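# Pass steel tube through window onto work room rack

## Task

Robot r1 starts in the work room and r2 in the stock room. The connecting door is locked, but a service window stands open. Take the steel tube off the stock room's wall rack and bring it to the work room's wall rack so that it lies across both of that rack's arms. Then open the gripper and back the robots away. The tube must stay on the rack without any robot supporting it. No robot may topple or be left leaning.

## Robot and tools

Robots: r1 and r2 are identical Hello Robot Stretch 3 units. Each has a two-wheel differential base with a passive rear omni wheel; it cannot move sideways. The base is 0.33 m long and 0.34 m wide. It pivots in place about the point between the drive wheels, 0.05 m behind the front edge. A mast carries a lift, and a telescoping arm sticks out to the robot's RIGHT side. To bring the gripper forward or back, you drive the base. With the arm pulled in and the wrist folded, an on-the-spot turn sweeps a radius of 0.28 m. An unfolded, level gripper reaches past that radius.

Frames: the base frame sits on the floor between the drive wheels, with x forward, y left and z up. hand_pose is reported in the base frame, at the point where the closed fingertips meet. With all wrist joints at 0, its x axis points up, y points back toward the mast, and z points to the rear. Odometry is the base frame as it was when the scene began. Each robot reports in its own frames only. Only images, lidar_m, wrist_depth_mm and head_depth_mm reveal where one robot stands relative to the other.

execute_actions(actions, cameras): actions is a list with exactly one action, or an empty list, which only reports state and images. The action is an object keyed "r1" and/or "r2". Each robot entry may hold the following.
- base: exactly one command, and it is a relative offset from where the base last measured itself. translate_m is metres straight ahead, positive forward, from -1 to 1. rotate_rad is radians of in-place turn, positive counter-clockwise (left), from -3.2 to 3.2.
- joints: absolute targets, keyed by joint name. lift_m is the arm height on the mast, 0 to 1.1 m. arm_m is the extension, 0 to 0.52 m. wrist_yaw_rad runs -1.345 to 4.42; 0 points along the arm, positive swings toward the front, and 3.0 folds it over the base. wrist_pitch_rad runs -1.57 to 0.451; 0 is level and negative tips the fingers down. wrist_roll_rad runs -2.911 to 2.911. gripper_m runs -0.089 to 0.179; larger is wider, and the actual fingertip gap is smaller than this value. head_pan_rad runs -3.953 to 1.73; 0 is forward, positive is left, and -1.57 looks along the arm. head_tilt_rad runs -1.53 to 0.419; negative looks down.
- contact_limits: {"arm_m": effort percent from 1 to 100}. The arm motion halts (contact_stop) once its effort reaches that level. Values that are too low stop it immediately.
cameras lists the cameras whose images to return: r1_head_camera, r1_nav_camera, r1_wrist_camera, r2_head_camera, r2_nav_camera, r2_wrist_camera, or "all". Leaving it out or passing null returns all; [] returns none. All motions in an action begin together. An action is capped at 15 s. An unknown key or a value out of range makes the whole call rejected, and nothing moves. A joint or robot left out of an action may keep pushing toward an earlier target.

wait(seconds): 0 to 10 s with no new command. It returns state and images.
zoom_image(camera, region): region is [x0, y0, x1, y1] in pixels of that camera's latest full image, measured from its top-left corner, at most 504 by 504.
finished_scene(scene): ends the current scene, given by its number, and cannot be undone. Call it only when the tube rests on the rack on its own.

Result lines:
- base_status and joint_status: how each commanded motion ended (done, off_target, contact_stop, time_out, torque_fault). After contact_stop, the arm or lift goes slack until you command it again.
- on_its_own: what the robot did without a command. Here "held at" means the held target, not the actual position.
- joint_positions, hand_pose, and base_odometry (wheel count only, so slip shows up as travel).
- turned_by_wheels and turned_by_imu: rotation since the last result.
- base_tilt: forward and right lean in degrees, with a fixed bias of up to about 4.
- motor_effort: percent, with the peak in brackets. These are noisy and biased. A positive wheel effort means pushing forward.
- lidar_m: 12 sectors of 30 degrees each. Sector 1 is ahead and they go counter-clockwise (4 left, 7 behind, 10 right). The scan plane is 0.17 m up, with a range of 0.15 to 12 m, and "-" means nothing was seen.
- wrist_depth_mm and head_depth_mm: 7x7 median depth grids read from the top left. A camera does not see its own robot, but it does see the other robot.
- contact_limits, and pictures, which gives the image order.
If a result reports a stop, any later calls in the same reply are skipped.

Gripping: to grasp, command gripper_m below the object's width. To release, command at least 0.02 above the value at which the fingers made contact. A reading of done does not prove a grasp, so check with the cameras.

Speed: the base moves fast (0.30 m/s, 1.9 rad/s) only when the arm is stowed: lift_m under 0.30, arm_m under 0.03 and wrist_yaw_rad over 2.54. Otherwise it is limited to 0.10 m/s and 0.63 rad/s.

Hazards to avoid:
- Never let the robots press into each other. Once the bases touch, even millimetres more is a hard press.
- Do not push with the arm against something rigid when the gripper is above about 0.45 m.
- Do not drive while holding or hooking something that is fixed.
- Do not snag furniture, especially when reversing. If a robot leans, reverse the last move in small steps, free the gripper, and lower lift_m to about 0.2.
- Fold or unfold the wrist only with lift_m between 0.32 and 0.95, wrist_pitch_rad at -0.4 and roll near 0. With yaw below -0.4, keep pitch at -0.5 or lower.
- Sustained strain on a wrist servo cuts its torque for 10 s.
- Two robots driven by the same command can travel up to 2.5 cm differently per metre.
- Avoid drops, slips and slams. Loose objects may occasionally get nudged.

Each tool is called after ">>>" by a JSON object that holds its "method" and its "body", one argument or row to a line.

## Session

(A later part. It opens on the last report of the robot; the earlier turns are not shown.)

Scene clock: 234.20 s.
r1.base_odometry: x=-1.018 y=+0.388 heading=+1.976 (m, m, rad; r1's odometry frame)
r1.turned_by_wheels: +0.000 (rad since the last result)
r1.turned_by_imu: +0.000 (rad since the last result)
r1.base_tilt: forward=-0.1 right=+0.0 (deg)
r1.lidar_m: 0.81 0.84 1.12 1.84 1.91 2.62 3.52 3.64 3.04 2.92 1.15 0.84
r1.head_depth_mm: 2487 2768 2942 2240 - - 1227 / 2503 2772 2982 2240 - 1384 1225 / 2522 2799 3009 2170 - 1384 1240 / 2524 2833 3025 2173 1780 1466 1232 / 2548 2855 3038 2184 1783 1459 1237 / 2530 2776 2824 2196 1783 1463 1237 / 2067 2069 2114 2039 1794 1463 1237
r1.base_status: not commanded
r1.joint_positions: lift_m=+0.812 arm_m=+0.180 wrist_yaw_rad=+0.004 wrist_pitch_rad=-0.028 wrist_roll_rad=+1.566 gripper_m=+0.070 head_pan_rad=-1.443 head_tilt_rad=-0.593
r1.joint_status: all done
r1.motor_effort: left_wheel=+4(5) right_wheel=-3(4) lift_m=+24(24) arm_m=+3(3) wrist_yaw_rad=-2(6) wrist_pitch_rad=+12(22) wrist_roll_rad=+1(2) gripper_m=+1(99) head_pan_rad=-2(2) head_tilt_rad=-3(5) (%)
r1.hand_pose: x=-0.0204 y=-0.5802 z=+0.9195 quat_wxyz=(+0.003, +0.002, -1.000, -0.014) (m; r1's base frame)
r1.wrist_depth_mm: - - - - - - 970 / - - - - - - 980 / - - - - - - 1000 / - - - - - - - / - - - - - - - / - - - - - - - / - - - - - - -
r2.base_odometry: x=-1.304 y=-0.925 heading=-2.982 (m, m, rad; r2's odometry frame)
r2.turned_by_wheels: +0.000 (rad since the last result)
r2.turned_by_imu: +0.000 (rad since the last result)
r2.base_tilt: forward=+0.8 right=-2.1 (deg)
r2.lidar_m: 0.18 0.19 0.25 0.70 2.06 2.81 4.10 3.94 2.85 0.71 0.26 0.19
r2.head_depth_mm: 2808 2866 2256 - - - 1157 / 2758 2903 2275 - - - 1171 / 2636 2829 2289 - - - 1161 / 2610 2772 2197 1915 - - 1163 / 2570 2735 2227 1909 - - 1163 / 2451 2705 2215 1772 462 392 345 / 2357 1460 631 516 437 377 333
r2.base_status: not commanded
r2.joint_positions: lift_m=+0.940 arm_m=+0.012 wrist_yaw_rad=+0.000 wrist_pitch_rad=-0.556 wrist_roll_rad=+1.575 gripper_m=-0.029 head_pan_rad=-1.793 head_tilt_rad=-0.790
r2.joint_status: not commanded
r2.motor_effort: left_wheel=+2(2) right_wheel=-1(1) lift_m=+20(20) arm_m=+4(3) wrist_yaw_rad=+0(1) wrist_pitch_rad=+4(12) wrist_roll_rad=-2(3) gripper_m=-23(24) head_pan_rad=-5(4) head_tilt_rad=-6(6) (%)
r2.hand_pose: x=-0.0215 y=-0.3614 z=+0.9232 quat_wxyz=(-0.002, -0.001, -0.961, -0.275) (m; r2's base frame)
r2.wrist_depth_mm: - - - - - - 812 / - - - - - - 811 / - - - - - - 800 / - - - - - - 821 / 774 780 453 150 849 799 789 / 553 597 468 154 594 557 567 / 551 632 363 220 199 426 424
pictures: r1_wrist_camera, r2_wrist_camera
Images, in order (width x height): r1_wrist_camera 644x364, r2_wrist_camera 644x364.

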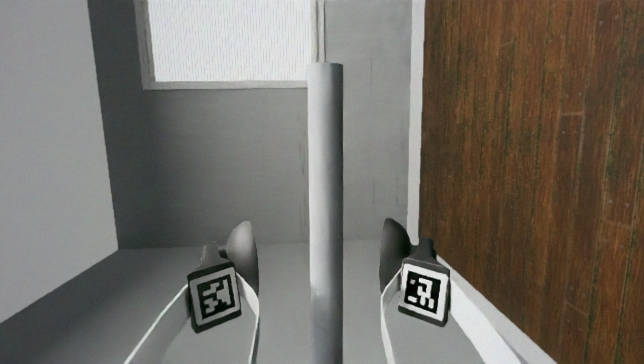

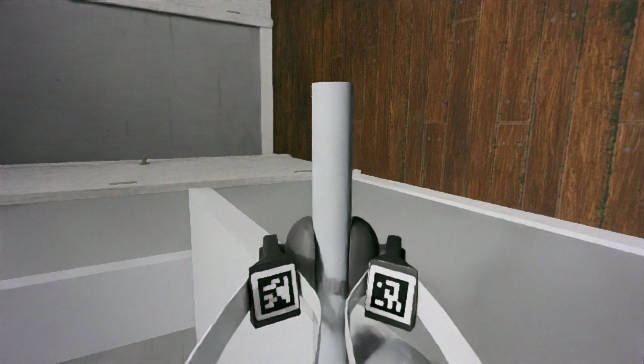

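>>> {"method": "execute_actions", "body": {
  "actions": [
    {"r1":{"base":{"translate_m":0.57},"joints":{"lift_m":0.817}}}
  ],
  "cameras": ["r1_wrist_camera","r1_nav_camera"]
}}

Scene clock: 253.63 s.
r1.base_odometry: x=-1.243 y=+0.912 heading=+1.976 (m, m, rad; r1's odometry frame)
r1.turned_by_wheels: +0.000 (rad since the last result)
r1.turned_by_imu: +0.000 (rad since the last result)
r1.base_tilt: forward=+0.0 right=+0.0 (deg)
r1.lidar_m: 0.24 0.25 0.34 0.87 1.91 2.62 4.07 4.16 3.04 0.93 0.34 0.25
r1.head_depth_mm: 2501 2780 2971 2169 - - 1230 / 2515 2800 2959 2157 - 1384 1230 / 2528 2816 3004 2164 - 1386 1233 / 2515 2765 2964 2166 1783 1458 1238 / 1356 1395 916 691 1497 1391 1216 / 837 918 920 660 523 431 381 / 817 922 924 660 525 430 365
r1.base_status: done
r1.joint_positions: lift_m=+0.817 arm_m=+0.180 wrist_yaw_rad=+0.004 wrist_pitch_rad=-0.027 wrist_roll_rad=+1.566 gripper_m=+0.070 head_pan_rad=-1.443 head_tilt_rad=-0.593
r1.joint_status: all done
r1.motor_effort: left_wheel=+3(9) right_wheel=-2(3) lift_m=+38(41) arm_m=+3(3) wrist_yaw_rad=-2(2) wrist_pitch_rad=+12(13) wrist_roll_rad=+1(1) gripper_m=+1(1) head_pan_rad=-2(2) head_tilt_rad=-5(4) (%)
r1.hand_pose: x=-0.0205 y=-0.5802 z=+0.9241 quat_wxyz=(+0.003, +0.002, -1.000, -0.014) (m; r1's base frame)
r1.wrist_depth_mm: - - - - - - 987 / - - - - - - 999 / - - - - - - - / - - - - - - - / - - - 862 - 985 937 / 698 677 - 378 - 670 644 / 565 580 584 269 506 495 488
r2.base_odometry: x=-1.304 y=-0.925 heading=-2.982 (m, m, rad; r2's odometry frame)
r2.turned_by_wheels: +0.000 (rad since the last result)
r2.turned_by_imu: -0.002 (rad since the last result)
r2.base_tilt: forward=+0.8 right=-2.2 (deg)
r2.lidar_m: 0.18 0.19 0.25 0.70 2.06 2.82 4.11 3.93 2.85 0.71 0.26 0.19
r2.head_depth_mm: 2798 2906 2256 - - - 1169 / 2702 2891 2250 - - - 1160 / 2650 2848 2279 - - - 1160 / 2563 2802 2214 1914 - - 1160 / 2484 2767 2219 1914 - - 1165 / 2480 2752 2209 1764 461 393 345 / 2378 1461 633 516 437 378 333
r2.base_status: not commanded
r2.joint_positions: lift_m=+0.940 arm_m=+0.012 wrist_yaw_rad=+0.000 wrist_pitch_rad=-0.556 wrist_roll_rad=+1.575 gripper_m=-0.029 head_pan_rad=-1.793 head_tilt_rad=-0.790
r2.joint_status: not commanded
r2.motor_effort: left_wheel=+2(2) right_wheel=-2(1) lift_m=+20(20) arm_m=+3(3) wrist_yaw_rad=+0(0) wrist_pitch_rad=+4(4) wrist_roll_rad=-2(2) gripper_m=-23(23) head_pan_rad=-4(4) head_tilt_rad=-6(6) (%)
r2.hand_pose: x=-0.0215 y=-0.3614 z=+0.9232 quat_wxyz=(-0.002, -0.001, -0.961, -0.275) (m; r2's base frame)
r2.wrist_depth_mm: - - - - - - 792 / - - - - - - 820 / - - - - - - 817 / - - - - - - 825 / 776 790 458 151 842 828 790 / 552 605 469 154 595 554 565 / 550 625 363 220 199 426 432
pictures: r1_nav_camera (sideways: a quarter turn counterclockwise sets it upright), r1_wrist_camera
Images, in order (width x height): r1_nav_camera 672x504, r1_wrist_camera 644x364.

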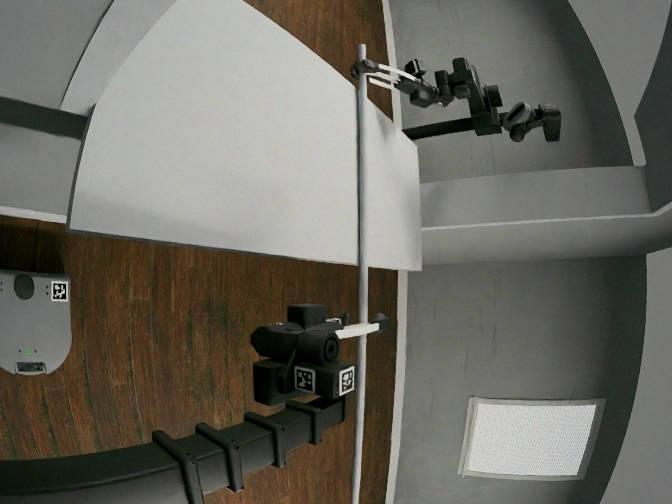

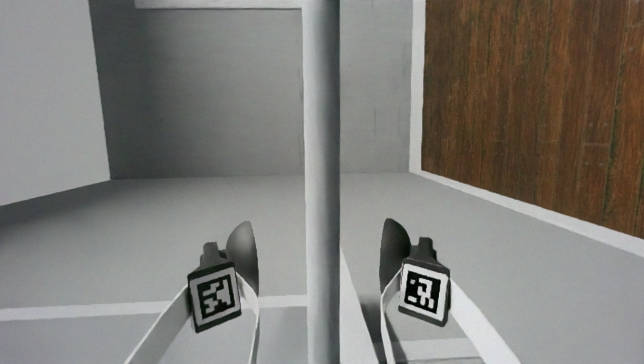

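>>> {"method": "execute_actions", "body": {
  "actions": [
    {"r1":{"joints":{"arm_m":0.2,"gripper_m":0.035}}}
  ],
  "cameras": ["r1_wrist_camera","r1_head_camera"]
}}

Scene clock: 257.67 s.
r1.base_odometry: x=-1.243 y=+0.912 heading=+1.976 (m, m, rad; r1's odometry frame)
r1.turned_by_wheels: +0.000 (rad since the last result)
r1.turned_by_imu: +0.000 (rad since the last result)
r1.base_tilt: forward=-0.1 right=+0.0 (deg)
r1.lidar_m: 0.24 0.25 0.34 0.87 1.91 2.62 4.08 4.18 3.05 0.93 0.34 0.25
r1.head_depth_mm: 2477 2804 2954 2157 - 1411 1235 / 2535 2800 2953 2345 - 1400 1230 / 2514 2814 2984 2180 - 1419 1230 / 2485 2764 2946 2193 1724 1458 1239 / 1355 1394 913 690 1485 1394 1217 / 837 913 915 659 523 430 380 / 815 923 922 659 524 431 365
r1.base_status: not commanded
r1.joint_positions: lift_m=+0.817 arm_m=+0.200 wrist_yaw_rad=+0.003 wrist_pitch_rad=-0.027 wrist_roll_rad=+1.566 gripper_m=+0.035 head_pan_rad=-1.443 head_tilt_rad=-0.593
r1.joint_status: all done
r1.motor_effort: left_wheel=+3(3) right_wheel=-2(2) lift_m=+38(38) arm_m=+4(3) wrist_yaw_rad=-1(2) wrist_pitch_rad=+12(12) wrist_roll_rad=+2(2) gripper_m=+0(98) head_pan_rad=-2(2) head_tilt_rad=-4(4) (%)
r1.hand_pose: x=-0.0205 y=-0.6001 z=+0.9241 quat_wxyz=(+0.003, +0.002, -1.000, -0.014) (m; r1's base frame)
r1.wrist_depth_mm: - - - - - - 980 / - - - - - - 974 / - - - - - - - / - - - - - - - / - - - 140 - 986 916 / 704 689 737 143 698 655 652 / 547 554 560 258 495 488 489
r2.base_odometry: x=-1.304 y=-0.925 heading=-2.982 (m, m, rad; r2's odometry frame)
r2.turned_by_wheels: +0.000 (rad since the last result)
r2.turned_by_imu: -0.001 (rad since the last result)
r2.base_tilt: forward=+1.0 right=-2.2 (deg)
r2.lidar_m: 0.18 0.19 0.25 0.70 2.05 2.82 4.11 3.91 2.85 0.71 0.25 0.19
r2.head_depth_mm: 2809 2897 2279 - - - 1161 / 2739 2864 2295 - - - 1158 / 2632 2856 2282 - - - 1164 / 2595 2841 2232 1925 - - 1170 / 2559 2734 2220 1899 - - 1163 / 2515 2764 2203 1752 462 394 345 / 2382 1461 635 516 437 378 332
r2.base_status: not commanded
r2.joint_positions: lift_m=+0.940 arm_m=+0.012 wrist_yaw_rad=+0.000 wrist_pitch_rad=-0.556 wrist_roll_rad=+1.575 gripper_m=-0.029 head_pan_rad=-1.793 head_tilt_rad=-0.790
r2.joint_status: not commanded
r2.motor_effort: left_wheel=+2(2) right_wheel=-1(1) lift_m=+20(20) arm_m=+2(3) wrist_yaw_rad=+0(0) wrist_pitch_rad=+4(4) wrist_roll_rad=-2(2) gripper_m=-23(23) head_pan_rad=-4(4) head_tilt_rad=-6(6) (%)
r2.hand_pose: x=-0.0215 y=-0.3614 z=+0.9232 quat_wxyz=(-0.002, -0.001, -0.961, -0.275) (m; r2's base frame)
r2.wrist_depth_mm: - - - - - - 802 / - - - - - - 803 / - - - - - - 807 / - - - - - - 821 / 779 788 456 150 861 815 786 / 558 591 472 154 597 560 564 / 543 638 366 219 200 425 425
pictures: r1_head_camera (sideways: a quarter turn clockwise sets it upright), r1_wrist_camera
Images, in order (width x height): r1_head_camera 896x504, r1_wrist_camera 644x364.

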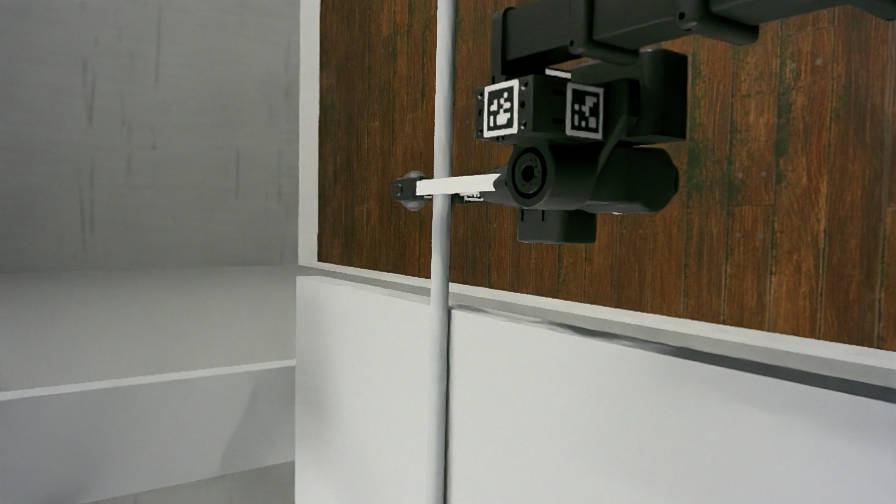

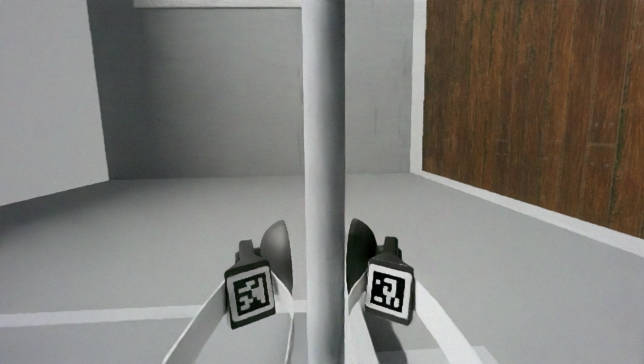

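>>> {"method": "execute_actions", "body": {
  "actions": [
    {"r1":{"joints":{"arm_m":0.188,"lift_m":0.814}}}
  ],
  "cameras": []
}}

>>> {"method": "execute_actions", "body": {
  "actions": [
    {"r1":{"joints":{"gripper_m":-0.03}}}
  ],
  "cameras": []
}}

>>> {"method": "execute_actions", "body": {
  "actions": [
    {"r2":{"joints":{"gripper_m":0.07}}}
  ],
  "cameras": []
}}

>>> {"method": "execute_actions", "body": {
  "actions": [
    {"r2":{"base":{"translate_m":-0.25}},"r1":{"joints":{"lift_m":0.84}}}
  ],
  "cameras": ["r1_wrist_camera","r1_nav_camera"]
}}

Scene clock: 261.77 s.
r1.base_odometry: x=-1.243 y=+0.912 heading=+1.976 (m, m, rad; r1's odometry frame)
r1.turned_by_wheels: +0.000 (rad since the last result)
r1.turned_by_imu: +0.000 (rad since the last result)
r1.base_tilt: forward=+0.0 right=+0.1 (deg)
r1.lidar_m: 0.24 0.25 0.34 0.87 1.91 2.62 4.07 4.16 3.04 0.93 0.34 0.25
r1.head_depth_mm: 2493 2748 2985 2161 - - 1237 / 2515 2793 2946 2174 - 1378 1229 / 2516 2818 3005 2169 - 1420 1241 / 2510 2790 2951 2179 1768 1453 1237 / 1364 1393 915 690 1492 1392 1210 / 841 916 918 659 522 430 381 / 816 918 922 661 524 430 366
r1.base_status: not commanded
r1.joint_positions: lift_m=+0.814 arm_m=+0.188 wrist_yaw_rad=+0.003 wrist_pitch_rad=-0.027 wrist_roll_rad=+1.566 gripper_m=+0.035 head_pan_rad=-1.443 head_tilt_rad=-0.593
r1.joint_status: all done
r1.motor_effort: left_wheel=+3(3) right_wheel=-2(2) lift_m=+25(33) arm_m=-4(6) wrist_yaw_rad=-2(1) wrist_pitch_rad=+12(12) wrist_roll_rad=+2(2) gripper_m=-1(1) head_pan_rad=-2(2) head_tilt_rad=-5(6) (%)
r1.hand_pose: x=-0.0205 y=-0.5888 z=+0.9217 quat_wxyz=(+0.003, +0.002, -1.000, -0.014) (m; r1's base frame)
r1.wrist_depth_mm: - - - - - - 985 / - - - - - - - / - - - - - - - / - - - - - - - / - - - 152 - 973 915 / 688 692 739 156 719 657 652 / 566 559 587 256 501 489 494
r2.base_odometry: x=-1.304 y=-0.925 heading=-2.982 (m, m, rad; r2's odometry frame)
r2.turned_by_wheels: +0.000 (rad since the last result)
r2.turned_by_imu: -0.001 (rad since the last result)
r2.base_tilt: forward=+0.9 right=-2.1 (deg)
r2.lidar_m: 0.18 0.19 0.26 0.70 2.06 2.82 4.10 3.93 2.85 0.71 0.26 0.19
r2.head_depth_mm: 2779 2878 2265 - - - 1163 / 2702 2875 2300 - - - 1159 / 2634 2862 2279 - - - 1156 / 2593 2821 2201 1913 - - 1166 / 2556 2741 2234 1922 - - 1155 / 2485 2724 2225 1772 462 394 345 / 2393 1449 631 516 437 377 333
r2.base_status: not commanded
r2.joint_positions: lift_m=+0.940 arm_m=+0.012 wrist_yaw_rad=+0.000 wrist_pitch_rad=-0.556 wrist_roll_rad=+1.575 gripper_m=-0.029 head_pan_rad=-1.793 head_tilt_rad=-0.790
r2.joint_status: not commanded
r2.motor_effort: left_wheel=+1(2) right_wheel=-1(1) lift_m=+20(20) arm_m=+4(3) wrist_yaw_rad=+0(0) wrist_pitch_rad=+4(4) wrist_roll_rad=-2(2) gripper_m=-23(22) head_pan_rad=-4(4) head_tilt_rad=-6(6) (%)
r2.hand_pose: x=-0.0215 y=-0.3614 z=+0.9232 quat_wxyz=(-0.002, -0.001, -0.961, -0.275) (m; r2's base frame)
r2.wrist_depth_mm: - - - - - - 802 / - - - - - - 808 / - - - - - - 818 / - - - - - - 823 / 780 767 455 150 859 837 792 / 554 599 468 154 592 556 569 / 547 626 367 219 199 428 430
pictures: none
No camera images: the call's "cameras" was empty. Leave "cameras" out to get every camera's image.

Scene clock: 262.90 s.
r1.base_odometry: x=-1.243 y=+0.912 heading=+1.976 (m, m, rad; r1's odometry frame)
r1.turned_by_wheels: +0.000 (rad since the last result)
r1.turned_by_imu: +0.000 (rad since the last result)
r1.base_tilt: forward=-0.1 right=+0.1 (deg)
r1.lidar_m: 0.24 0.25 0.34 0.87 1.91 2.62 4.08 4.18 3.04 0.93 0.34 0.25
r1.head_depth_mm: 2503 2772 2935 2166 - - 1226 / 2534 2741 2945 2177 - 1385 1234 / 2535 2795 3012 2167 - 1424 1238 / 2512 2806 2962 2181 1768 1462 1235 / 1362 1387 915 691 1496 1386 1213 / 836 916 922 659 523 430 381 / 817 919 920 661 523 430 365
r1.base_status: not commanded
r1.joint_positions: lift_m=+0.814 arm_m=+0.188 wrist_yaw_rad=+0.003 wrist_pitch_rad=-0.027 wrist_roll_rad=+1.568 gripper_m=-0.029 head_pan_rad=-1.443 head_tilt_rad=-0.593
r1.joint_status: all done
r1.motor_effort: left_wheel=+3(3) right_wheel=-2(2) lift_m=+24(24) arm_m=-5(5) wrist_yaw_rad=-3(2) wrist_pitch_rad=+12(12) wrist_roll_rad=+0(2) gripper_m=-24(100) head_pan_rad=-2(2) head_tilt_rad=-5(5) (%)
r1.hand_pose: x=-0.0205 y=-0.5888 z=+0.9218 quat_wxyz=(+0.002, +0.002, -1.000, -0.014) (m; r1's base frame)
r1.wrist_depth_mm: - - - - - - 987 / - - - - - - 997 / - - - - - - - / - - - - - - - / - - - 150 - 979 928 / 708 686 705 152 674 653 646 / 556 557 581 282 496 495 485
r2.base_odometry: x=-1.304 y=-0.925 heading=-2.982 (m, m, rad; r2's odometry frame)
r2.turned_by_wheels: +0.000 (rad since the last result)
r2.turned_by_imu: +0.000 (rad since the last result)
r2.base_tilt: forward=+0.9 right=-2.1 (deg)
r2.lidar_m: 0.18 0.19 0.25 0.70 2.05 2.81 4.11 3.94 2.85 0.71 0.26 0.19
r2.head_depth_mm: 2790 2929 2269 - - - 1170 / 2719 2928 2267 - - - 1163 / 2661 2889 2292 - - - 1154 / 2639 2763 2229 1899 - - 1160 / 2569 2785 2198 1911 - - 1159 / 2474 2742 2202 1759 463 394 345 / 2369 1461 633 516 437 378 332
r2.base_status: not commanded
r2.joint_positions: lift_m=+0.940 arm_m=+0.012 wrist_yaw_rad=+0.000 wrist_pitch_rad=-0.556 wrist_roll_rad=+1.575 gripper_m=-0.029 head_pan_rad=-1.793 head_tilt_rad=-0.790
r2.joint_status: not commanded
r2.motor_effort: left_wheel=+2(1) right_wheel=-1(1) lift_m=+20(20) arm_m=+3(2) wrist_yaw_rad=+0(0) wrist_pitch_rad=+4(4) wrist_roll_rad=-2(2) gripper_m=-22(23) head_pan_rad=-4(4) head_tilt_rad=-6(6) (%)
r2.hand_pose: x=-0.0215 y=-0.3614 z=+0.9232 quat_wxyz=(-0.002, -0.001, -0.961, -0.275) (m; r2's base frame)
r2.wrist_depth_mm: - - - - - - 792 / - - - - - - 805 / - - - - - - 816 / - - - - - - 820 / 770 765 459 150 849 824 776 / 552 597 472 154 588 558 571 / 551 628 367 215 200 426 427
pictures: none
No camera images: the call's "cameras" was empty. Leave "cameras" out to get every camera's image.

Scene clock: 264.43 s.
r1.base_odometry: x=-1.243 y=+0.912 heading=+1.976 (m, m, rad; r1's odometry frame)
r1.turned_by_wheels: +0.000 (rad since the last result)
r1.turned_by_imu: +0.000 (rad since the last result)
r1.base_tilt: forward=+0.0 right=+0.0 (deg)
r1.lidar_m: 0.24 0.25 0.34 0.87 1.91 2.62 4.09 4.16 3.04 0.93 0.34 0.25
r1.head_depth_mm: 2503 2780 2954 2247 - - 1234 / 2495 2781 3001 2239 - 1388 1233 / 2516 2827 3000 2344 - 1422 1238 / 2493 2805 2951 2183 1771 1459 1238 / 1353 1392 916 664 1485 1388 1207 / 837 918 918 654 524 430 382 / 813 923 921 656 525 431 365
r1.base_status: not commanded
r1.joint_positions: lift_m=+0.814 arm_m=+0.188 wrist_yaw_rad=+0.001 wrist_pitch_rad=-0.045 wrist_roll_rad=+1.591 gripper_m=-0.029 head_pan_rad=-1.443 head_tilt_rad=-0.593
r1.joint_status: not commanded
r1.motor_effort: left_wheel=+3(3) right_wheel=-2(2) lift_m=+26(26) arm_m=-4(5) wrist_yaw_rad=-2(2) wrist_pitch_rad=+20(20) wrist_roll_rad=-10(10) gripper_m=-24(25) head_pan_rad=-2(2) head_tilt_rad=-4(5) (%)
r1.hand_pose: x=-0.0210 y=-0.5882 z=+0.9171 quat_wxyz=(-0.010, +0.000, -1.000, -0.023) (m; r1's base frame)
r1.wrist_depth_mm: - - - - - - 949 / - - - - - - 956 / - - - - - - 994 / - - - - - - - / - - - 148 - 962 866 / 733 716 703 152 668 636 617 / 550 554 575 282 503 480 475
r2.base_odometry: x=-1.304 y=-0.925 heading=-2.982 (m, m, rad; r2's odometry frame)
r2.turned_by_wheels: +0.000 (rad since the last result)
r2.turned_by_imu: +0.000 (rad since the last result)
r2.base_tilt: forward=+0.8 right=-2.2 (deg)
r2.lidar_m: 0.18 0.19 0.25 0.70 2.06 2.81 4.10 3.92 2.84 0.71 0.26 0.19
r2.head_depth_mm: 2808 2880 2245 - - - 1167 / 2703 2897 2260 - - - 1165 / 2632 2879 2299 - - - 1156 / 2633 2846 2237 1911 - - 1158 / 2559 2748 2228 1915 - - 1165 / 2491 2719 2221 1717 468 394 345 / 2358 1455 633 515 436 379 333
r2.base_status: not commanded
r2.joint_positions: lift_m=+0.940 arm_m=+0.012 wrist_yaw_rad=+0.000 wrist_pitch_rad=-0.561 wrist_roll_rad=+1.575 gripper_m=+0.070 head_pan_rad=-1.793 head_tilt_rad=-0.790
r2.joint_status: all done
r2.motor_effort: left_wheel=+1(1) right_wheel=-1(2) lift_m=+20(20) arm_m=+2(4) wrist_yaw_rad=+0(0) wrist_pitch_rad=+6(6) wrist_roll_rad=-2(2) gripper_m=+0(89) head_pan_rad=-4(4) head_tilt_rad=-6(6) (%)
r2.hand_pose: x=-0.0215 y=-0.3607 z=+0.9222 quat_wxyz=(-0.002, -0.001, -0.961, -0.277) (m; r2's base frame)
r2.wrist_depth_mm: - - - - - - 810 / - - - - - - 809 / - - - - - - 806 / - - - - - - 820 / 779 792 472 743 878 813 790 / 552 593 - 261 552 567 567 / 541 608 407 190 404 424 429
pictures: none
No camera images: the call's "cameras" was empty. Leave "cameras" out to get every camera's image.

Scene clock: 268.10 s.
r1.base_odometry: x=-1.243 y=+0.912 heading=+1.976 (m, m, rad; r1's odometry frame)
r1.turned_by_wheels: +0.000 (rad since the last result)
r1.turned_by_imu: +0.000 (rad since the last result)
r1.base_tilt: forward=+0.0 right=+0.0 (deg)
r1.lidar_m: 0.24 0.25 0.34 0.87 1.91 2.61 4.07 4.20 3.04 0.93 0.34 0.25
r1.head_depth_mm: 2504 2763 2964 2343 - 1418 1228 / 2526 2797 2951 2341 - 1414 1237 / 2519 2831 2972 2196 - 1418 1236 / 2491 2772 2954 2162 1723 1459 1235 / 1359 1392 917 665 1487 1385 1217 / 837 914 918 650 524 430 382 / 817 922 922 655 524 431 365
r1.base_status: not commanded
r1.joint_positions: lift_m=+0.840 arm_m=+0.188 wrist_yaw_rad=+0.001 wrist_pitch_rad=-0.080 wrist_roll_rad=+1.573 gripper_m=-0.029 head_pan_rad=-1.443 head_tilt_rad=-0.593
r1.joint_status: all done
r1.on_its_own: wrist_pitch_rad is at rest, and its effort (+34) is outside its rest range (-20 to +32)
r1.motor_effort: left_wheel=+3(3) right_wheel=-2(2) lift_m=+43(43) arm_m=-5(5) wrist_yaw_rad=-1(0) wrist_pitch_rad=+34(35) wrist_roll_rad=-2(10) gripper_m=-27(27) head_pan_rad=-2(2) head_tilt_rad=-4(5) (%)
r1.hand_pose: x=-0.0211 y=-0.5868 z=+0.9335 quat_wxyz=(-0.001, +0.001, -0.999, -0.040) (m; r1's base frame)
r1.wrist_depth_mm: - - - - - - 944 / - - - - - - 959 / - - - - - - 969 / - - - - - - 956 / - - - 544 - 991 892 / 719 698 687 151 700 655 657 / 532 544 570 315 501 486 489
r2.base_odometry: x=-1.057 y=-0.885 heading=-2.982 (m, m, rad; r2's odometry frame)
r2.turned_by_wheels: +0.000 (rad since the last result)
r2.turned_by_imu: +0.000 (rad since the last result)
r2.base_tilt: forward=+0.9 right=-2.1 (deg)
r2.lidar_m: 0.43 0.44 0.61 1.67 2.06 2.81 3.87 3.93 2.86 1.64 0.61 0.44
r2.head_depth_mm: 2822 2909 2306 - - - 1160 / 2713 2849 2266 - - - 1167 / 2685 2874 2288 - - - 1164 / 2596 2789 2219 1898 - - 1161 / 2536 2742 2190 1917 - - 1158 / 2490 2732 2231 1791 1583 1287 1158 / 2420 2654 2217 1795 1515 1312 1163
r2.base_status: done
r2.joint_positions: lift_m=+0.940 arm_m=+0.012 wrist_yaw_rad=+0.000 wrist_pitch_rad=-0.561 wrist_roll_rad=+1.575 gripper_m=+0.070 head_pan_rad=-1.793 head_tilt_rad=-0.790
r2.joint_status: not commanded
r2.motor_effort: left_wheel=+1(3) right_wheel=-1(4) lift_m=+20(20) arm_m=+3(3) wrist_yaw_rad=+0(0) wrist_pitch_rad=+6(6) wrist_roll_rad=-2(2) gripper_m=+1(0) head_pan_rad=-4(4) head_tilt_rad=-6(6) (%)
r2.hand_pose: x=-0.0215 y=-0.3606 z=+0.9221 quat_wxyz=(-0.002, -0.001, -0.961, -0.277) (m; r2's base frame)
r2.wrist_depth_mm: - - - - - - 799 / - - - - - - 792 / - - - - - - 799 / - - - - - - 824 / - - - - - - 823 / - - - - - - 832 / 793 783 746 798 797 790 793
pictures: r1_nav_camera (sideways: a quarter turn counterclockwise sets it upright), r1_wrist_camera
Images, in order (width x height): r1_nav_camera 672x504, r1_wrist_camera 644x364.

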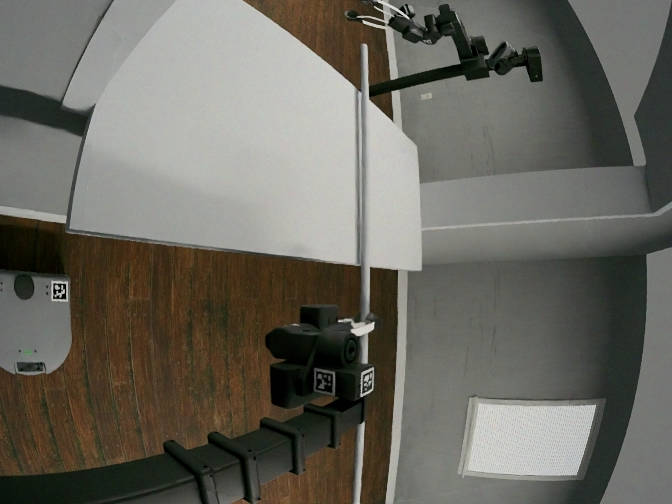

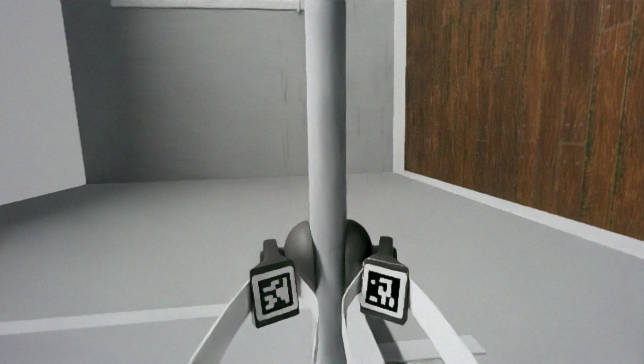

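Balanced. Back out, looking rearward.

>>> {"method": "execute_actions", "body": {
  "actions": [
    {"r1":{"base":{"translate_m":-1.0},"joints":{"lift_m":0.95,"arm_m":0.0,"head_pan_rad":-3.14,"head_tilt_rad":-0.2}}}
  ],
  "cameras": ["r1_head_camera","r1_nav_camera"]
}}

Scene clock: 280.70 s.
r1.base_odometry: x=-0.849 y=-0.007 heading=+1.976 (m, m, rad; r1's odometry frame)
r1.turned_by_wheels: +0.000 (rad since the last result)
r1.turned_by_imu: +0.003 (rad since the last result)
r1.base_tilt: forward=+0.0 right=+0.0 (deg)
r1.lidar_m: 1.23 1.28 1.73 1.84 1.91 2.63 3.09 3.19 3.04 2.92 1.75 1.28
r1.head_depth_mm: 2806 2994 3108 3198 3080 2375 - / 2804 2964 3046 3242 3135 2436 - / 2797 2949 3077 3221 3165 2373 - / 2848 2906 3077 3216 3190 2291 - / 2783 2921 3043 3182 3210 2195 1664 / 2774 2880 3042 3175 3256 2210 1668 / 2753 2861 3008 3124 3249 2212 1668
r1.base_status: done
r1.joint_positions: lift_m=+0.950 arm_m=+0.000 wrist_yaw_rad=+0.001 wrist_pitch_rad=-0.082 wrist_roll_rad=+1.573 gripper_m=-0.029 head_pan_rad=-3.133 head_tilt_rad=-0.211
r1.joint_status: all done
r1.on_its_own: wrist_pitch_rad is at rest, and its effort (+35) is outside its rest range (-20 to +32)
r1.motor_effort: left_wheel=+3(4) right_wheel=-2(7) lift_m=+43(45) arm_m=-5(4) wrist_yaw_rad=+0(1) wrist_pitch_rad=+35(35) wrist_roll_rad=-2(1) gripper_m=-27(28) head_pan_rad=-2(36) head_tilt_rad=+6(35) (%)
r1.hand_pose: x=-0.0211 y=-0.3987 z=+1.0431 quat_wxyz=(-0.001, +0.001, -0.999, -0.041) (m; r1's base frame)
r1.wrist_depth_mm: - - - - - - - / - - - - - - - / - - - - - - - / - - - - - - - / - - - - - - - / - - - 150 - - - / - - - - - - -
r2.base_odometry: x=-1.057 y=-0.885 heading=-2.982 (m, m, rad; r2's odometry frame)
r2.turned_by_wheels: +0.000 (rad since the last result)
r2.turned_by_imu: -0.003 (rad since the last result)
r2.base_tilt: forward=+0.8 right=-2.2 (deg)
r2.lidar_m: 0.43 0.44 0.61 1.67 2.05 2.81 3.86 3.95 2.85 1.64 0.61 0.45
r2.head_depth_mm: 2817 2869 2284 - - - 1168 / 2745 2898 2255 - - - 1167 / 2631 2907 2303 - - - 1159 / 2562 2751 2213 1901 - - 1153 / 2558 2756 2229 1914 - - 1165 / 2480 2696 2205 1794 1589 1294 1158 / 2401 2638 2231 1807 1515 1321 1158
r2.base_status: not commanded
r2.joint_positions: lift_m=+0.940 arm_m=+0.012 wrist_yaw_rad=+0.000 wrist_pitch_rad=-0.561 wrist_roll_rad=+1.575 gripper_m=+0.070 head_pan_rad=-1.793 head_tilt_rad=-0.790
r2.joint_status: not commanded
r2.motor_effort: left_wheel=+1(2) right_wheel=-1(1) lift_m=+20(20) arm_m=+3(3) wrist_yaw_rad=+0(0) wrist_pitch_rad=+6(6) wrist_roll_rad=-2(2) gripper_m=+0(0) head_pan_rad=-4(4) head_tilt_rad=-6(6) (%)
r2.hand_pose: x=-0.0215 y=-0.3606 z=+0.9221 quat_wxyz=(-0.002, -0.001, -0.961, -0.277) (m; r2's base frame)
r2.wrist_depth_mm: - - - - - - 794 / - - - - - - 807 / - - - - - - 819 / - - - - - - 814 / - - - - - - 828 / - - - - - - 822 / 808 793 740 802 801 814 784
pictures: r1_head_camera (sideways: a quarter turn clockwise sets it upright), r1_nav_camera (sideways: a quarter turn counterclockwise sets it upright)
Images, in order (width x height): r1_head_camera 896x504, r1_nav_camera 672x504.

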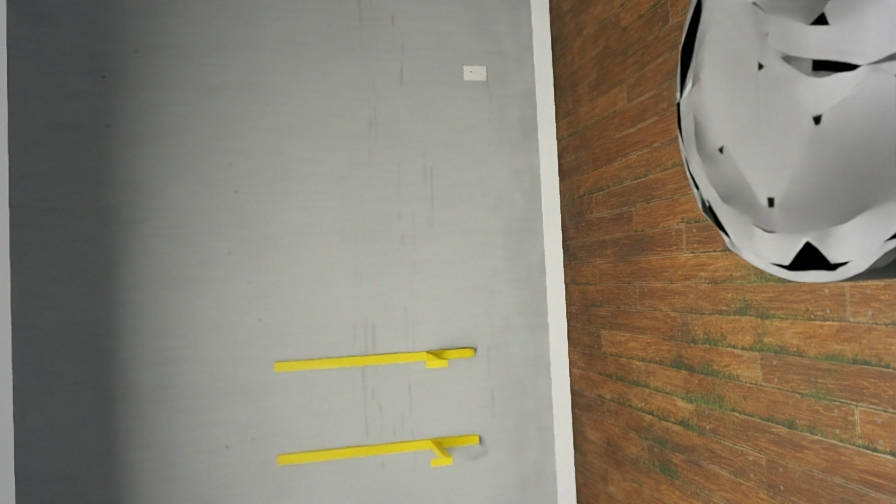

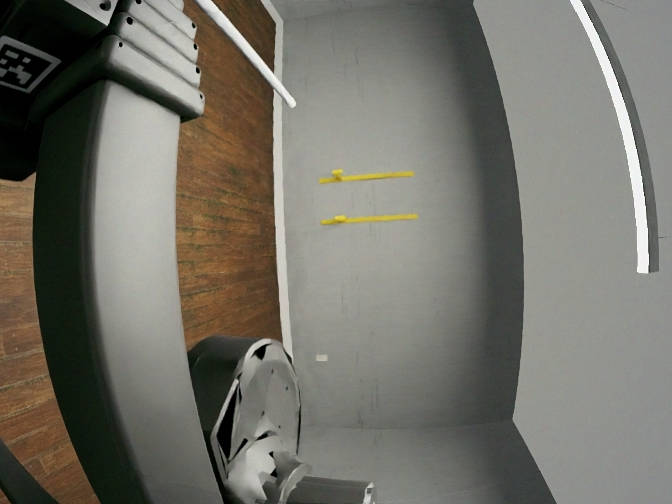

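>>> {"method": "execute_actions", "body": {
  "actions": [
    {"r1":{"base":{"rotate_rad":0.26},"joints":{"wrist_pitch_rad":-0.4}}}
  ],
  "cameras": []
}}

>>> {"method": "execute_actions", "body": {
  "actions": [
    {"r1":{"base":{"translate_m":-1.0}}}
  ],
  "cameras": []
}}

>>> {"method": "execute_actions", "body": {
  "actions": [
    {"r1":{"base":{"translate_m":-1.0}}}
  ],
  "cameras": []
}}

>>> {"method": "execute_actions", "body": {
  "actions": [
    {"r1":{"base":{"translate_m":-0.16}}}
  ],
  "cameras": []
}}

>>> {"method": "execute_actions", "body": {
  "actions": [
    {"r1":{"base":{"rotate_rad":-1.835},"joints":{"head_pan_rad":-1.57,"head_tilt_rad":-0.6}}}
  ],
  "cameras": ["r1_head_camera","r1_nav_camera","r1_wrist_camera"]
}}

Scene clock: 291.27 s.
r1.base_odometry: x=-0.849 y=-0.007 heading=+2.236 (m, m, rad; r1's odometry frame)
r1.turned_by_wheels: +0.260 (rad since the last result)
r1.turned_by_imu: +0.254 (rad since the last result)
r1.base_tilt: forward=-0.1 right=+0.0 (deg)
r1.lidar_m: 1.23 1.40 1.84 1.84 2.14 3.08 3.07 3.41 2.93 2.50 1.43 1.23
r1.head_depth_mm: 2677 2759 2921 3082 3075 2357 - / 2709 2875 2992 3120 3142 2423 - / 2779 2917 3024 3185 3137 2381 - / 2828 3004 3112 3275 3109 2283 - / 2900 3032 3213 3348 3211 2188 1658 / 2967 3093 3219 3384 3213 2215 1677 / 3039 3189 3348 3475 3263 2237 1682
r1.base_status: done
r1.joint_positions: lift_m=+0.950 arm_m=+0.000 wrist_yaw_rad=+0.002 wrist_pitch_rad=-0.466 wrist_roll_rad=+1.573 gripper_m=-0.029 head_pan_rad=-3.133 head_tilt_rad=-0.211
r1.joint_status: wrist_pitch_rad off_target (ended at -0.466, target -0.400)
r1.motor_effort: left_wheel=-2(8) right_wheel=+1(6) lift_m=+42(43) arm_m=-5(5) wrist_yaw_rad=-1(1) wrist_pitch_rad=+28(35) wrist_roll_rad=-2(2) gripper_m=-27(27) head_pan_rad=-2(2) head_tilt_rad=+6(6) (%)
r1.hand_pose: x=-0.0211 y=-0.3633 z=+0.9514 quat_wxyz=(+0.000, +0.001, -0.973, -0.231) (m; r1's base frame)
r1.wrist_depth_mm: - - - - - - 802 / - - - - - - 789 / - - - - - - 806 / - - - - - - 838 / - - - - - - 846 / - - - 151 - - 833 / - - - - - - 849
r2.base_odometry: x=-1.057 y=-0.885 heading=-2.982 (m, m, rad; r2's odometry frame)
r2.turned_by_wheels: +0.000 (rad since the last result)
r2.turned_by_imu: -0.001 (rad since the last result)
r2.base_tilt: forward=+0.9 right=-2.1 (deg)
r2.lidar_m: 0.43 0.44 0.61 1.66 2.06 2.82 3.85 3.93 2.86 1.64 0.61 0.45
r2.head_depth_mm: 2801 2882 2274 - - - 1160 / 2750 2902 2285 - - - 1162 / 2638 2867 2296 - - - 1159 / 2562 2797 2215 1924 - - 1153 / 2527 2732 2210 1926 - - 1154 / 2494 2729 2216 1804 1580 1292 1156 / 2431 2677 2200 1803 1528 1313 1162
r2.base_status: not commanded
r2.joint_positions: lift_m=+0.940 arm_m=+0.012 wrist_yaw_rad=+0.000 wrist_pitch_rad=-0.561 wrist_roll_rad=+1.575 gripper_m=+0.070 head_pan_rad=-1.793 head_tilt_rad=-0.790
r2.joint_status: not commanded
r2.motor_effort: left_wheel=+2(1) right_wheel=-1(1) lift_m=+20(20) arm_m=+3(3) wrist_yaw_rad=+0(0) wrist_pitch_rad=+6(6) wrist_roll_rad=-2(2) gripper_m=+1(0) head_pan_rad=-4(4) head_tilt_rad=-6(6) (%)
r2.hand_pose: x=-0.0215 y=-0.3606 z=+0.9221 quat_wxyz=(-0.002, -0.001, -0.961, -0.277) (m; r2's base frame)
r2.wrist_depth_mm: - - - - - - 793 / - - - - - - 811 / - - - - - - 815 / - - - - - - 838 / - - - - - - 818 / - - - - - - 827 / 790 805 754 799 792 811 813
pictures: none
No camera images: the call's "cameras" was empty. Leave "cameras" out to get every camera's image.

Scene clock: 302.23 s.
r1.base_odometry: x=-0.232 y=-0.795 heading=+2.236 (m, m, rad; r1's odometry frame)
r1.turned_by_wheels: +0.000 (rad since the last result)
r1.turned_by_imu: +0.002 (rad since the last result)
r1.base_tilt: forward=+0.0 right=+0.0 (deg)
r1.lidar_m: 2.20 2.43 2.10 2.10 2.43 2.12 2.13 2.46 2.67 2.67 2.54 2.20
r1.head_depth_mm: 1823 1896 1987 2095 2173 2242 - / 1872 1945 2024 2118 2232 2301 - / 1900 2000 2088 2183 2287 2338 - / 1940 2029 2131 2204 2335 2280 - / 1991 2077 2192 2294 2382 2191 1661 / 2028 2096 2221 2330 2487 2186 1673 / 2079 2147 2289 2396 2512 2235 1676
r1.base_status: done
r1.joint_positions: lift_m=+0.950 arm_m=+0.000 wrist_yaw_rad=+0.001 wrist_pitch_rad=-0.466 wrist_roll_rad=+1.573 gripper_m=-0.029 head_pan_rad=-3.133 head_tilt_rad=-0.211
r1.joint_status: not commanded
r1.motor_effort: left_wheel=-2(9) right_wheel=+2(2) lift_m=+42(42) arm_m=-4(4) wrist_yaw_rad=+0(1) wrist_pitch_rad=+28(29) wrist_roll_rad=-2(1) gripper_m=-28(27) head_pan_rad=-2(2) head_tilt_rad=+6(5) (%)
r1.hand_pose: x=-0.0212 y=-0.3632 z=+0.9513 quat_wxyz=(+0.000, +0.000, -0.973, -0.231) (m; r1's base frame)
r1.wrist_depth_mm: - - - - - 962 776 / - - - - - - 803 / - - - - - - 810 / - - - - - - 818 / - - - 154 - - 833 / - - - 152 - - 872 / - - - - - - 850
r2.base_odometry: x=-1.057 y=-0.885 heading=-2.982 (m, m, rad; r2's odometry frame)
r2.turned_by_wheels: +0.000 (rad since the last result)
r2.turned_by_imu: -0.002 (rad since the last result)
r2.base_tilt: forward=+1.0 right=-2.1 (deg)
r2.lidar_m: 0.43 0.44 0.61 1.66 2.06 2.82 3.87 3.92 2.86 1.64 0.61 0.44
r2.head_depth_mm: 2777 2903 2281 - - - 1160 / 2695 2876 2260 - - - 1161 / 2687 2912 2307 - - - 1157 / 2600 2778 2241 1905 - - 1149 / 2544 2757 2212 1899 - - 1158 / 2504 2742 2250 1811 1595 1285 1162 / 2411 2643 2215 1797 1526 1317 1159
r2.base_status: not commanded
r2.joint_positions: lift_m=+0.940 arm_m=+0.012 wrist_yaw_rad=+0.000 wrist_pitch_rad=-0.561 wrist_roll_rad=+1.575 gripper_m=+0.070 head_pan_rad=-1.793 head_tilt_rad=-0.790
r2.joint_status: not commanded
r2.motor_effort: left_wheel=+1(2) right_wheel=-1(1) lift_m=+20(20) arm_m=+3(2) wrist_yaw_rad=+0(0) wrist_pitch_rad=+6(6) wrist_roll_rad=-2(2) gripper_m=+1(0) head_pan_rad=-4(4) head_tilt_rad=-6(6) (%)
r2.hand_pose: x=-0.0215 y=-0.3606 z=+0.9221 quat_wxyz=(-0.002, -0.001, -0.961, -0.277) (m; r2's base frame)
r2.wrist_depth_mm: - - - - - - 793 / - - - - - - 802 / - - - - - - 806 / - - - - - - 807 / - - - - - - 834 / - - - - - - 828 / 786 806 748 797 786 805 809
pictures: none
No camera images: the call's "cameras" was empty. Leave "cameras" out to get every camera's image.

Scene clock: 313.20 s.
r1.base_odometry: x=+0.385 y=-1.582 heading=+2.235 (m, m, rad; r1's odometry frame)
r1.turned_by_wheels: +0.000 (rad since the last result)
r1.turned_by_imu: +0.002 (rad since the last result)
r1.base_tilt: forward=-0.1 right=+0.0 (deg)
r1.lidar_m: 3.16 2.73 2.35 2.34 1.35 1.17 1.17 1.35 2.34 2.42 2.79 3.16
r1.head_depth_mm: 979 1026 1062 1105 1165 1186 - / 1000 1045 1091 1145 1197 1236 - / 1019 1065 1117 1166 1228 1266 - / 1042 1088 1132 1183 1250 1282 - / 1071 1111 1165 1224 1294 1357 1446 / 1089 1139 1190 1251 1323 1401 1481 / 1109 1168 1223 1297 1369 1443 1512
r1.base_status: done
r1.joint_positions: lift_m=+0.950 arm_m=+0.000 wrist_yaw_rad=+0.001 wrist_pitch_rad=-0.466 wrist_roll_rad=+1.573 gripper_m=-0.029 head_pan_rad=-3.133 head_tilt_rad=-0.211
r1.joint_status: not commanded
r1.motor_effort: left_wheel=-2(9) right_wheel=+1(2) lift_m=+43(42) arm_m=-5(4) wrist_yaw_rad=+0(0) wrist_pitch_rad=+29(29) wrist_roll_rad=-1(2) gripper_m=-27(27) head_pan_rad=-2(2) head_tilt_rad=+7(7) (%)
r1.hand_pose: x=-0.0212 y=-0.3632 z=+0.9513 quat_wxyz=(+0.000, +0.000, -0.973, -0.231) (m; r1's base frame)
r1.wrist_depth_mm: - - - - - 994 785 / - - - - - - 786 / - - - - - - 828 / - - - - - - 833 / - - - 155 - - 822 / - - - 151 - - 857 / - - - - - - 876
r2.base_odometry: x=-1.057 y=-0.885 heading=-2.982 (m, m, rad; r2's odometry frame)
r2.turned_by_wheels: +0.000 (rad since the last result)
r2.turned_by_imu: -0.002 (rad since the last result)
r2.base_tilt: forward=+1.0 right=-2.0 (deg)
r2.lidar_m: 0.43 0.44 0.61 1.66 2.06 2.82 3.86 3.94 2.85 1.64 0.61 0.44
r2.head_depth_mm: 2796 2885 2259 - - - 1165 / 2705 2875 2245 - - - 1170 / 2615 2847 2269 - - - 1169 / 2577 2799 2196 1913 - - 1158 / 2567 2747 2208 1908 - - 1158 / 2494 2753 2198 1810 1592 1304 1162 / 2424 2670 2227 1815 1523 1327 1155
r2.base_status: not commanded
r2.joint_positions: lift_m=+0.940 arm_m=+0.012 wrist_yaw_rad=+0.000 wrist_pitch_rad=-0.561 wrist_roll_rad=+1.575 gripper_m=+0.070 head_pan_rad=-1.793 head_tilt_rad=-0.790
r2.joint_status: not commanded
r2.motor_effort: left_wheel=+1(1) right_wheel=-1(1) lift_m=+20(20) arm_m=+3(4) wrist_yaw_rad=+0(1) wrist_pitch_rad=+6(6) wrist_roll_rad=-2(2) gripper_m=+0(0) head_pan_rad=-4(4) head_tilt_rad=-6(6) (%)
r2.hand_pose: x=-0.0215 y=-0.3606 z=+0.9221 quat_wxyz=(-0.002, -0.001, -0.961, -0.277) (m; r2's base frame)
r2.wrist_depth_mm: - - - - - - 800 / - - - - - - 793 / - - - - - - 806 / - - - - - - 829 / - - - - - - 838 / - - - - - - 829 / 788 798 743 791 794 821 801
pictures: none
No camera images: the call's "cameras" was empty. Leave "cameras" out to get every camera's image.

Scene clock: 315.77 s.
r1.base_odometry: x=+0.484 y=-1.708 heading=+2.235 (m, m, rad; r1's odometry frame)
r1.turned_by_wheels: +0.000 (rad since the last result)
r1.turned_by_imu: +0.000 (rad since the last result)
r1.base_tilt: forward=-0.1 right=+0.0 (deg)
r1.lidar_m: 3.32 2.77 2.40 2.03 1.17 1.01 1.01 1.16 2.03 2.37 2.75 3.30
r1.head_depth_mm: 845 885 921 961 1012 1045 - / 865 900 941 984 1034 1066 - / 882 922 962 1007 1060 1102 - / 899 938 971 1021 1072 1129 - / 919 958 1004 1057 1114 1173 1244 / 940 983 1029 1082 1142 1205 1284 / 961 1006 1056 1112 1171 1242 1316
r1.base_status: done
r1.joint_positions: lift_m=+0.950 arm_m=+0.000 wrist_yaw_rad=+0.001 wrist_pitch_rad=-0.466 wrist_roll_rad=+1.573 gripper_m=-0.029 head_pan_rad=-3.133 head_tilt_rad=-0.211
r1.joint_status: not commanded
r1.motor_effort: left_wheel=-1(9) right_wheel=+1(2) lift_m=+42(43) arm_m=-4(5) wrist_yaw_rad=+0(1) wrist_pitch_rad=+29(29) wrist_roll_rad=-2(2) gripper_m=-27(26) head_pan_rad=-2(2) head_tilt_rad=+7(7) (%)
r1.hand_pose: x=-0.0212 y=-0.3632 z=+0.9513 quat_wxyz=(+0.000, +0.000, -0.973, -0.231) (m; r1's base frame)
r1.wrist_depth_mm: - - - - - - 798 / - - - - - - 822 / - - - - - - 809 / - - - - - - 829 / - - - 154 - - 825 / - - - 151 - - 833 / - - - - - - 845
r2.base_odometry: x=-1.057 y=-0.885 heading=-2.982 (m, m, rad; r2's odometry frame)
r2.turned_by_wheels: +0.000 (rad since the last result)
r2.turned_by_imu: -0.001 (rad since the last result)
r2.base_tilt: forward=+0.9 right=-2.1 (deg)
r2.lidar_m: 0.43 0.45 0.61 1.66 2.06 2.81 3.85 3.93 2.86 1.64 0.61 0.44
r2.head_depth_mm: 2796 2848 2262 - - - 1169 / 2707 2895 2254 - - - 1166 / 2644 2883 2279 - - - 1167 / 2630 2807 2245 1891 - - 1154 / 2529 2713 2222 1916 - - 1163 / 2520 2714 2212 1793 1600 1294 1161 / 2431 2646 2219 1805 1527 1315 1154
r2.base_status: not commanded
r2.joint_positions: lift_m=+0.940 arm_m=+0.012 wrist_yaw_rad=+0.000 wrist_pitch_rad=-0.561 wrist_roll_rad=+1.575 gripper_m=+0.070 head_pan_rad=-1.793 head_tilt_rad=-0.790
r2.joint_status: not commanded
r2.motor_effort: left_wheel=+1(2) right_wheel=-1(1) lift_m=+20(20) arm_m=+4(3) wrist_yaw_rad=+0(0) wrist_pitch_rad=+6(6) wrist_roll_rad=-2(2) gripper_m=+0(1) head_pan_rad=-4(4) head_tilt_rad=-6(6) (%)
r2.hand_pose: x=-0.0215 y=-0.3606 z=+0.9221 quat_wxyz=(-0.002, -0.001, -0.961, -0.277) (m; r2's base frame)
r2.wrist_depth_mm: - - - - - - 810 / - - - - - - 801 / - - - - - - 803 / - - - - - - 824 / - - - - - - 834 / - - - - - - 846 / 790 794 750 794 796 824 822
pictures: none
No camera images: the call's "cameras" was empty. Leave "cameras" out to get every camera's image.

Scene clock: 319.60 s.
r1.base_odometry: x=+0.484 y=-1.708 heading=+0.400 (m, m, rad; r1's odometry frame)
r1.turned_by_wheels: -1.835 (rad since the last result)
r1.turned_by_imu: -1.789 (rad since the last result)
r1.base_tilt: forward=-0.1 right=+0.1 (deg)
r1.lidar_m: 2.37 2.48 3.42 3.31 3.36 2.48 2.39 1.42 1.04 1.01 1.05 1.46
r1.head_depth_mm: 861 959 1077 1225 - - - / 844 943 1064 1182 1327 - - / 850 940 1056 1196 1342 - - / 842 935 1049 1199 1323 - - / 836 929 1035 1182 1317 1493 1210 / 829 921 1014 1132 1303 1462 1245 / 814 912 1027 1159 1321 1468 1245
r1.base_status: done
r1.joint_positions: lift_m=+0.950 arm_m=+0.000 wrist_yaw_rad=-0.002 wrist_pitch_rad=-0.466 wrist_roll_rad=+1.573 gripper_m=-0.029 head_pan_rad=-1.577 head_tilt_rad=-0.593
r1.joint_status: all done
r1.motor_effort: left_wheel=+3(10) right_wheel=-2(6) lift_m=+42(43) arm_m=-5(5) wrist_yaw_rad=+1(2) wrist_pitch_rad=+29(29) wrist_roll_rad=-1(1) gripper_m=-27(27) head_pan_rad=+3(32) head_tilt_rad=-5(34) (%)
r1.hand_pose: x=-0.0218 y=-0.3632 z=+0.9513 quat_wxyz=(-0.001, -0.001, -0.973, -0.231) (m; r1's base frame)
r1.wrist_depth_mm: 582 655 729 794 977 - 813 / 580 640 735 733 - - 798 / 594 674 738 817 - - 826 / 614 677 786 832 - - 811 / 626 703 791 154 - - 831 / 631 714 778 152 - - 844 / 641 713 839 906 - - 857
r2.base_odometry: x=-1.057 y=-0.885 heading=-2.982 (m, m, rad; r2's odometry frame)
r2.turned_by_wheels: +0.000 (rad since the last result)
r2.turned_by_imu: -0.001 (rad since the last result)
r2.base_tilt: forward=+0.8 right=-2.1 (deg)
r2.lidar_m: 0.43 0.44 0.61 1.66 2.05 2.81 3.86 3.91 2.85 1.65 0.61 0.44
r2.head_depth_mm: 2826 2885 2265 - - - 1166 / 2714 2870 2290 - - - 1164 / 2669 2843 2294 - - - 1163 / 2585 2820 2234 1903 - - 1156 / 2539 2762 2216 1915 - - 1165 / 2486 2704 2223 1817 1584 1290 1161 / 2405 2657 2189 1795 1524 1315 1159
r2.base_status: not commanded
r2.joint_positions: lift_m=+0.940 arm_m=+0.012 wrist_yaw_rad=+0.000 wrist_pitch_rad=-0.561 wrist_roll_rad=+1.575 gripper_m=+0.070 head_pan_rad=-1.793 head_tilt_rad=-0.790
r2.joint_status: not commanded
r2.motor_effort: left_wheel=+1(1) right_wheel=-1(1) lift_m=+20(20) arm_m=+2(3) wrist_yaw_rad=+0(0) wrist_pitch_rad=+6(6) wrist_roll_rad=-2(2) gripper_m=+0(0) head_pan_rad=-4(4) head_tilt_rad=-6(6) (%)
r2.hand_pose: x=-0.0215 y=-0.3606 z=+0.9221 quat_wxyz=(-0.002, -0.001, -0.961, -0.277) (m; r2's base frame)
r2.wrist_depth_mm: - - - - - - 797 / - - - - - - 806 / - - - - - - 805 / - - - - - - 831 / - - - - - - 832 / - - - - - - 832 / 790 801 732 812 826 810 792
pictures: r1_head_camera (sideways: a quarter turn clockwise sets it upright), r1_nav_camera (sideways: a quarter turn counterclockwise sets it upright), r1_wrist_camera
Images, in order (width x height): r1_head_camera 896x504, r1_nav_camera 672x504, r1_wrist_camera 644x364.

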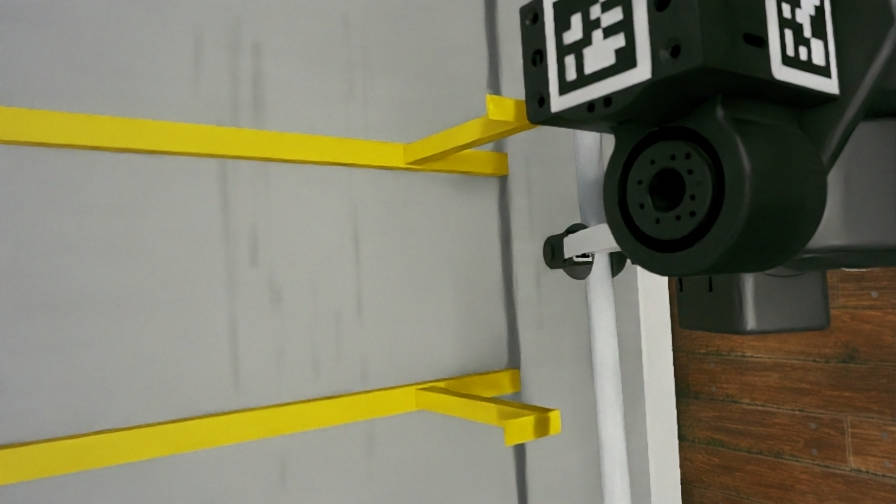

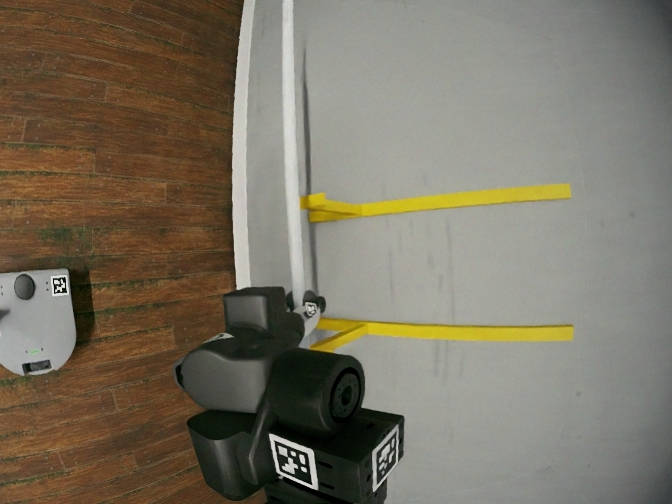

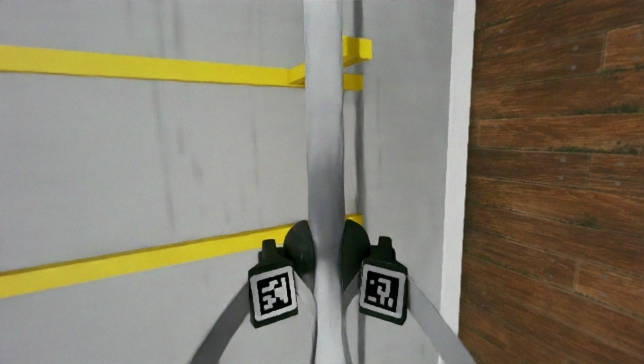

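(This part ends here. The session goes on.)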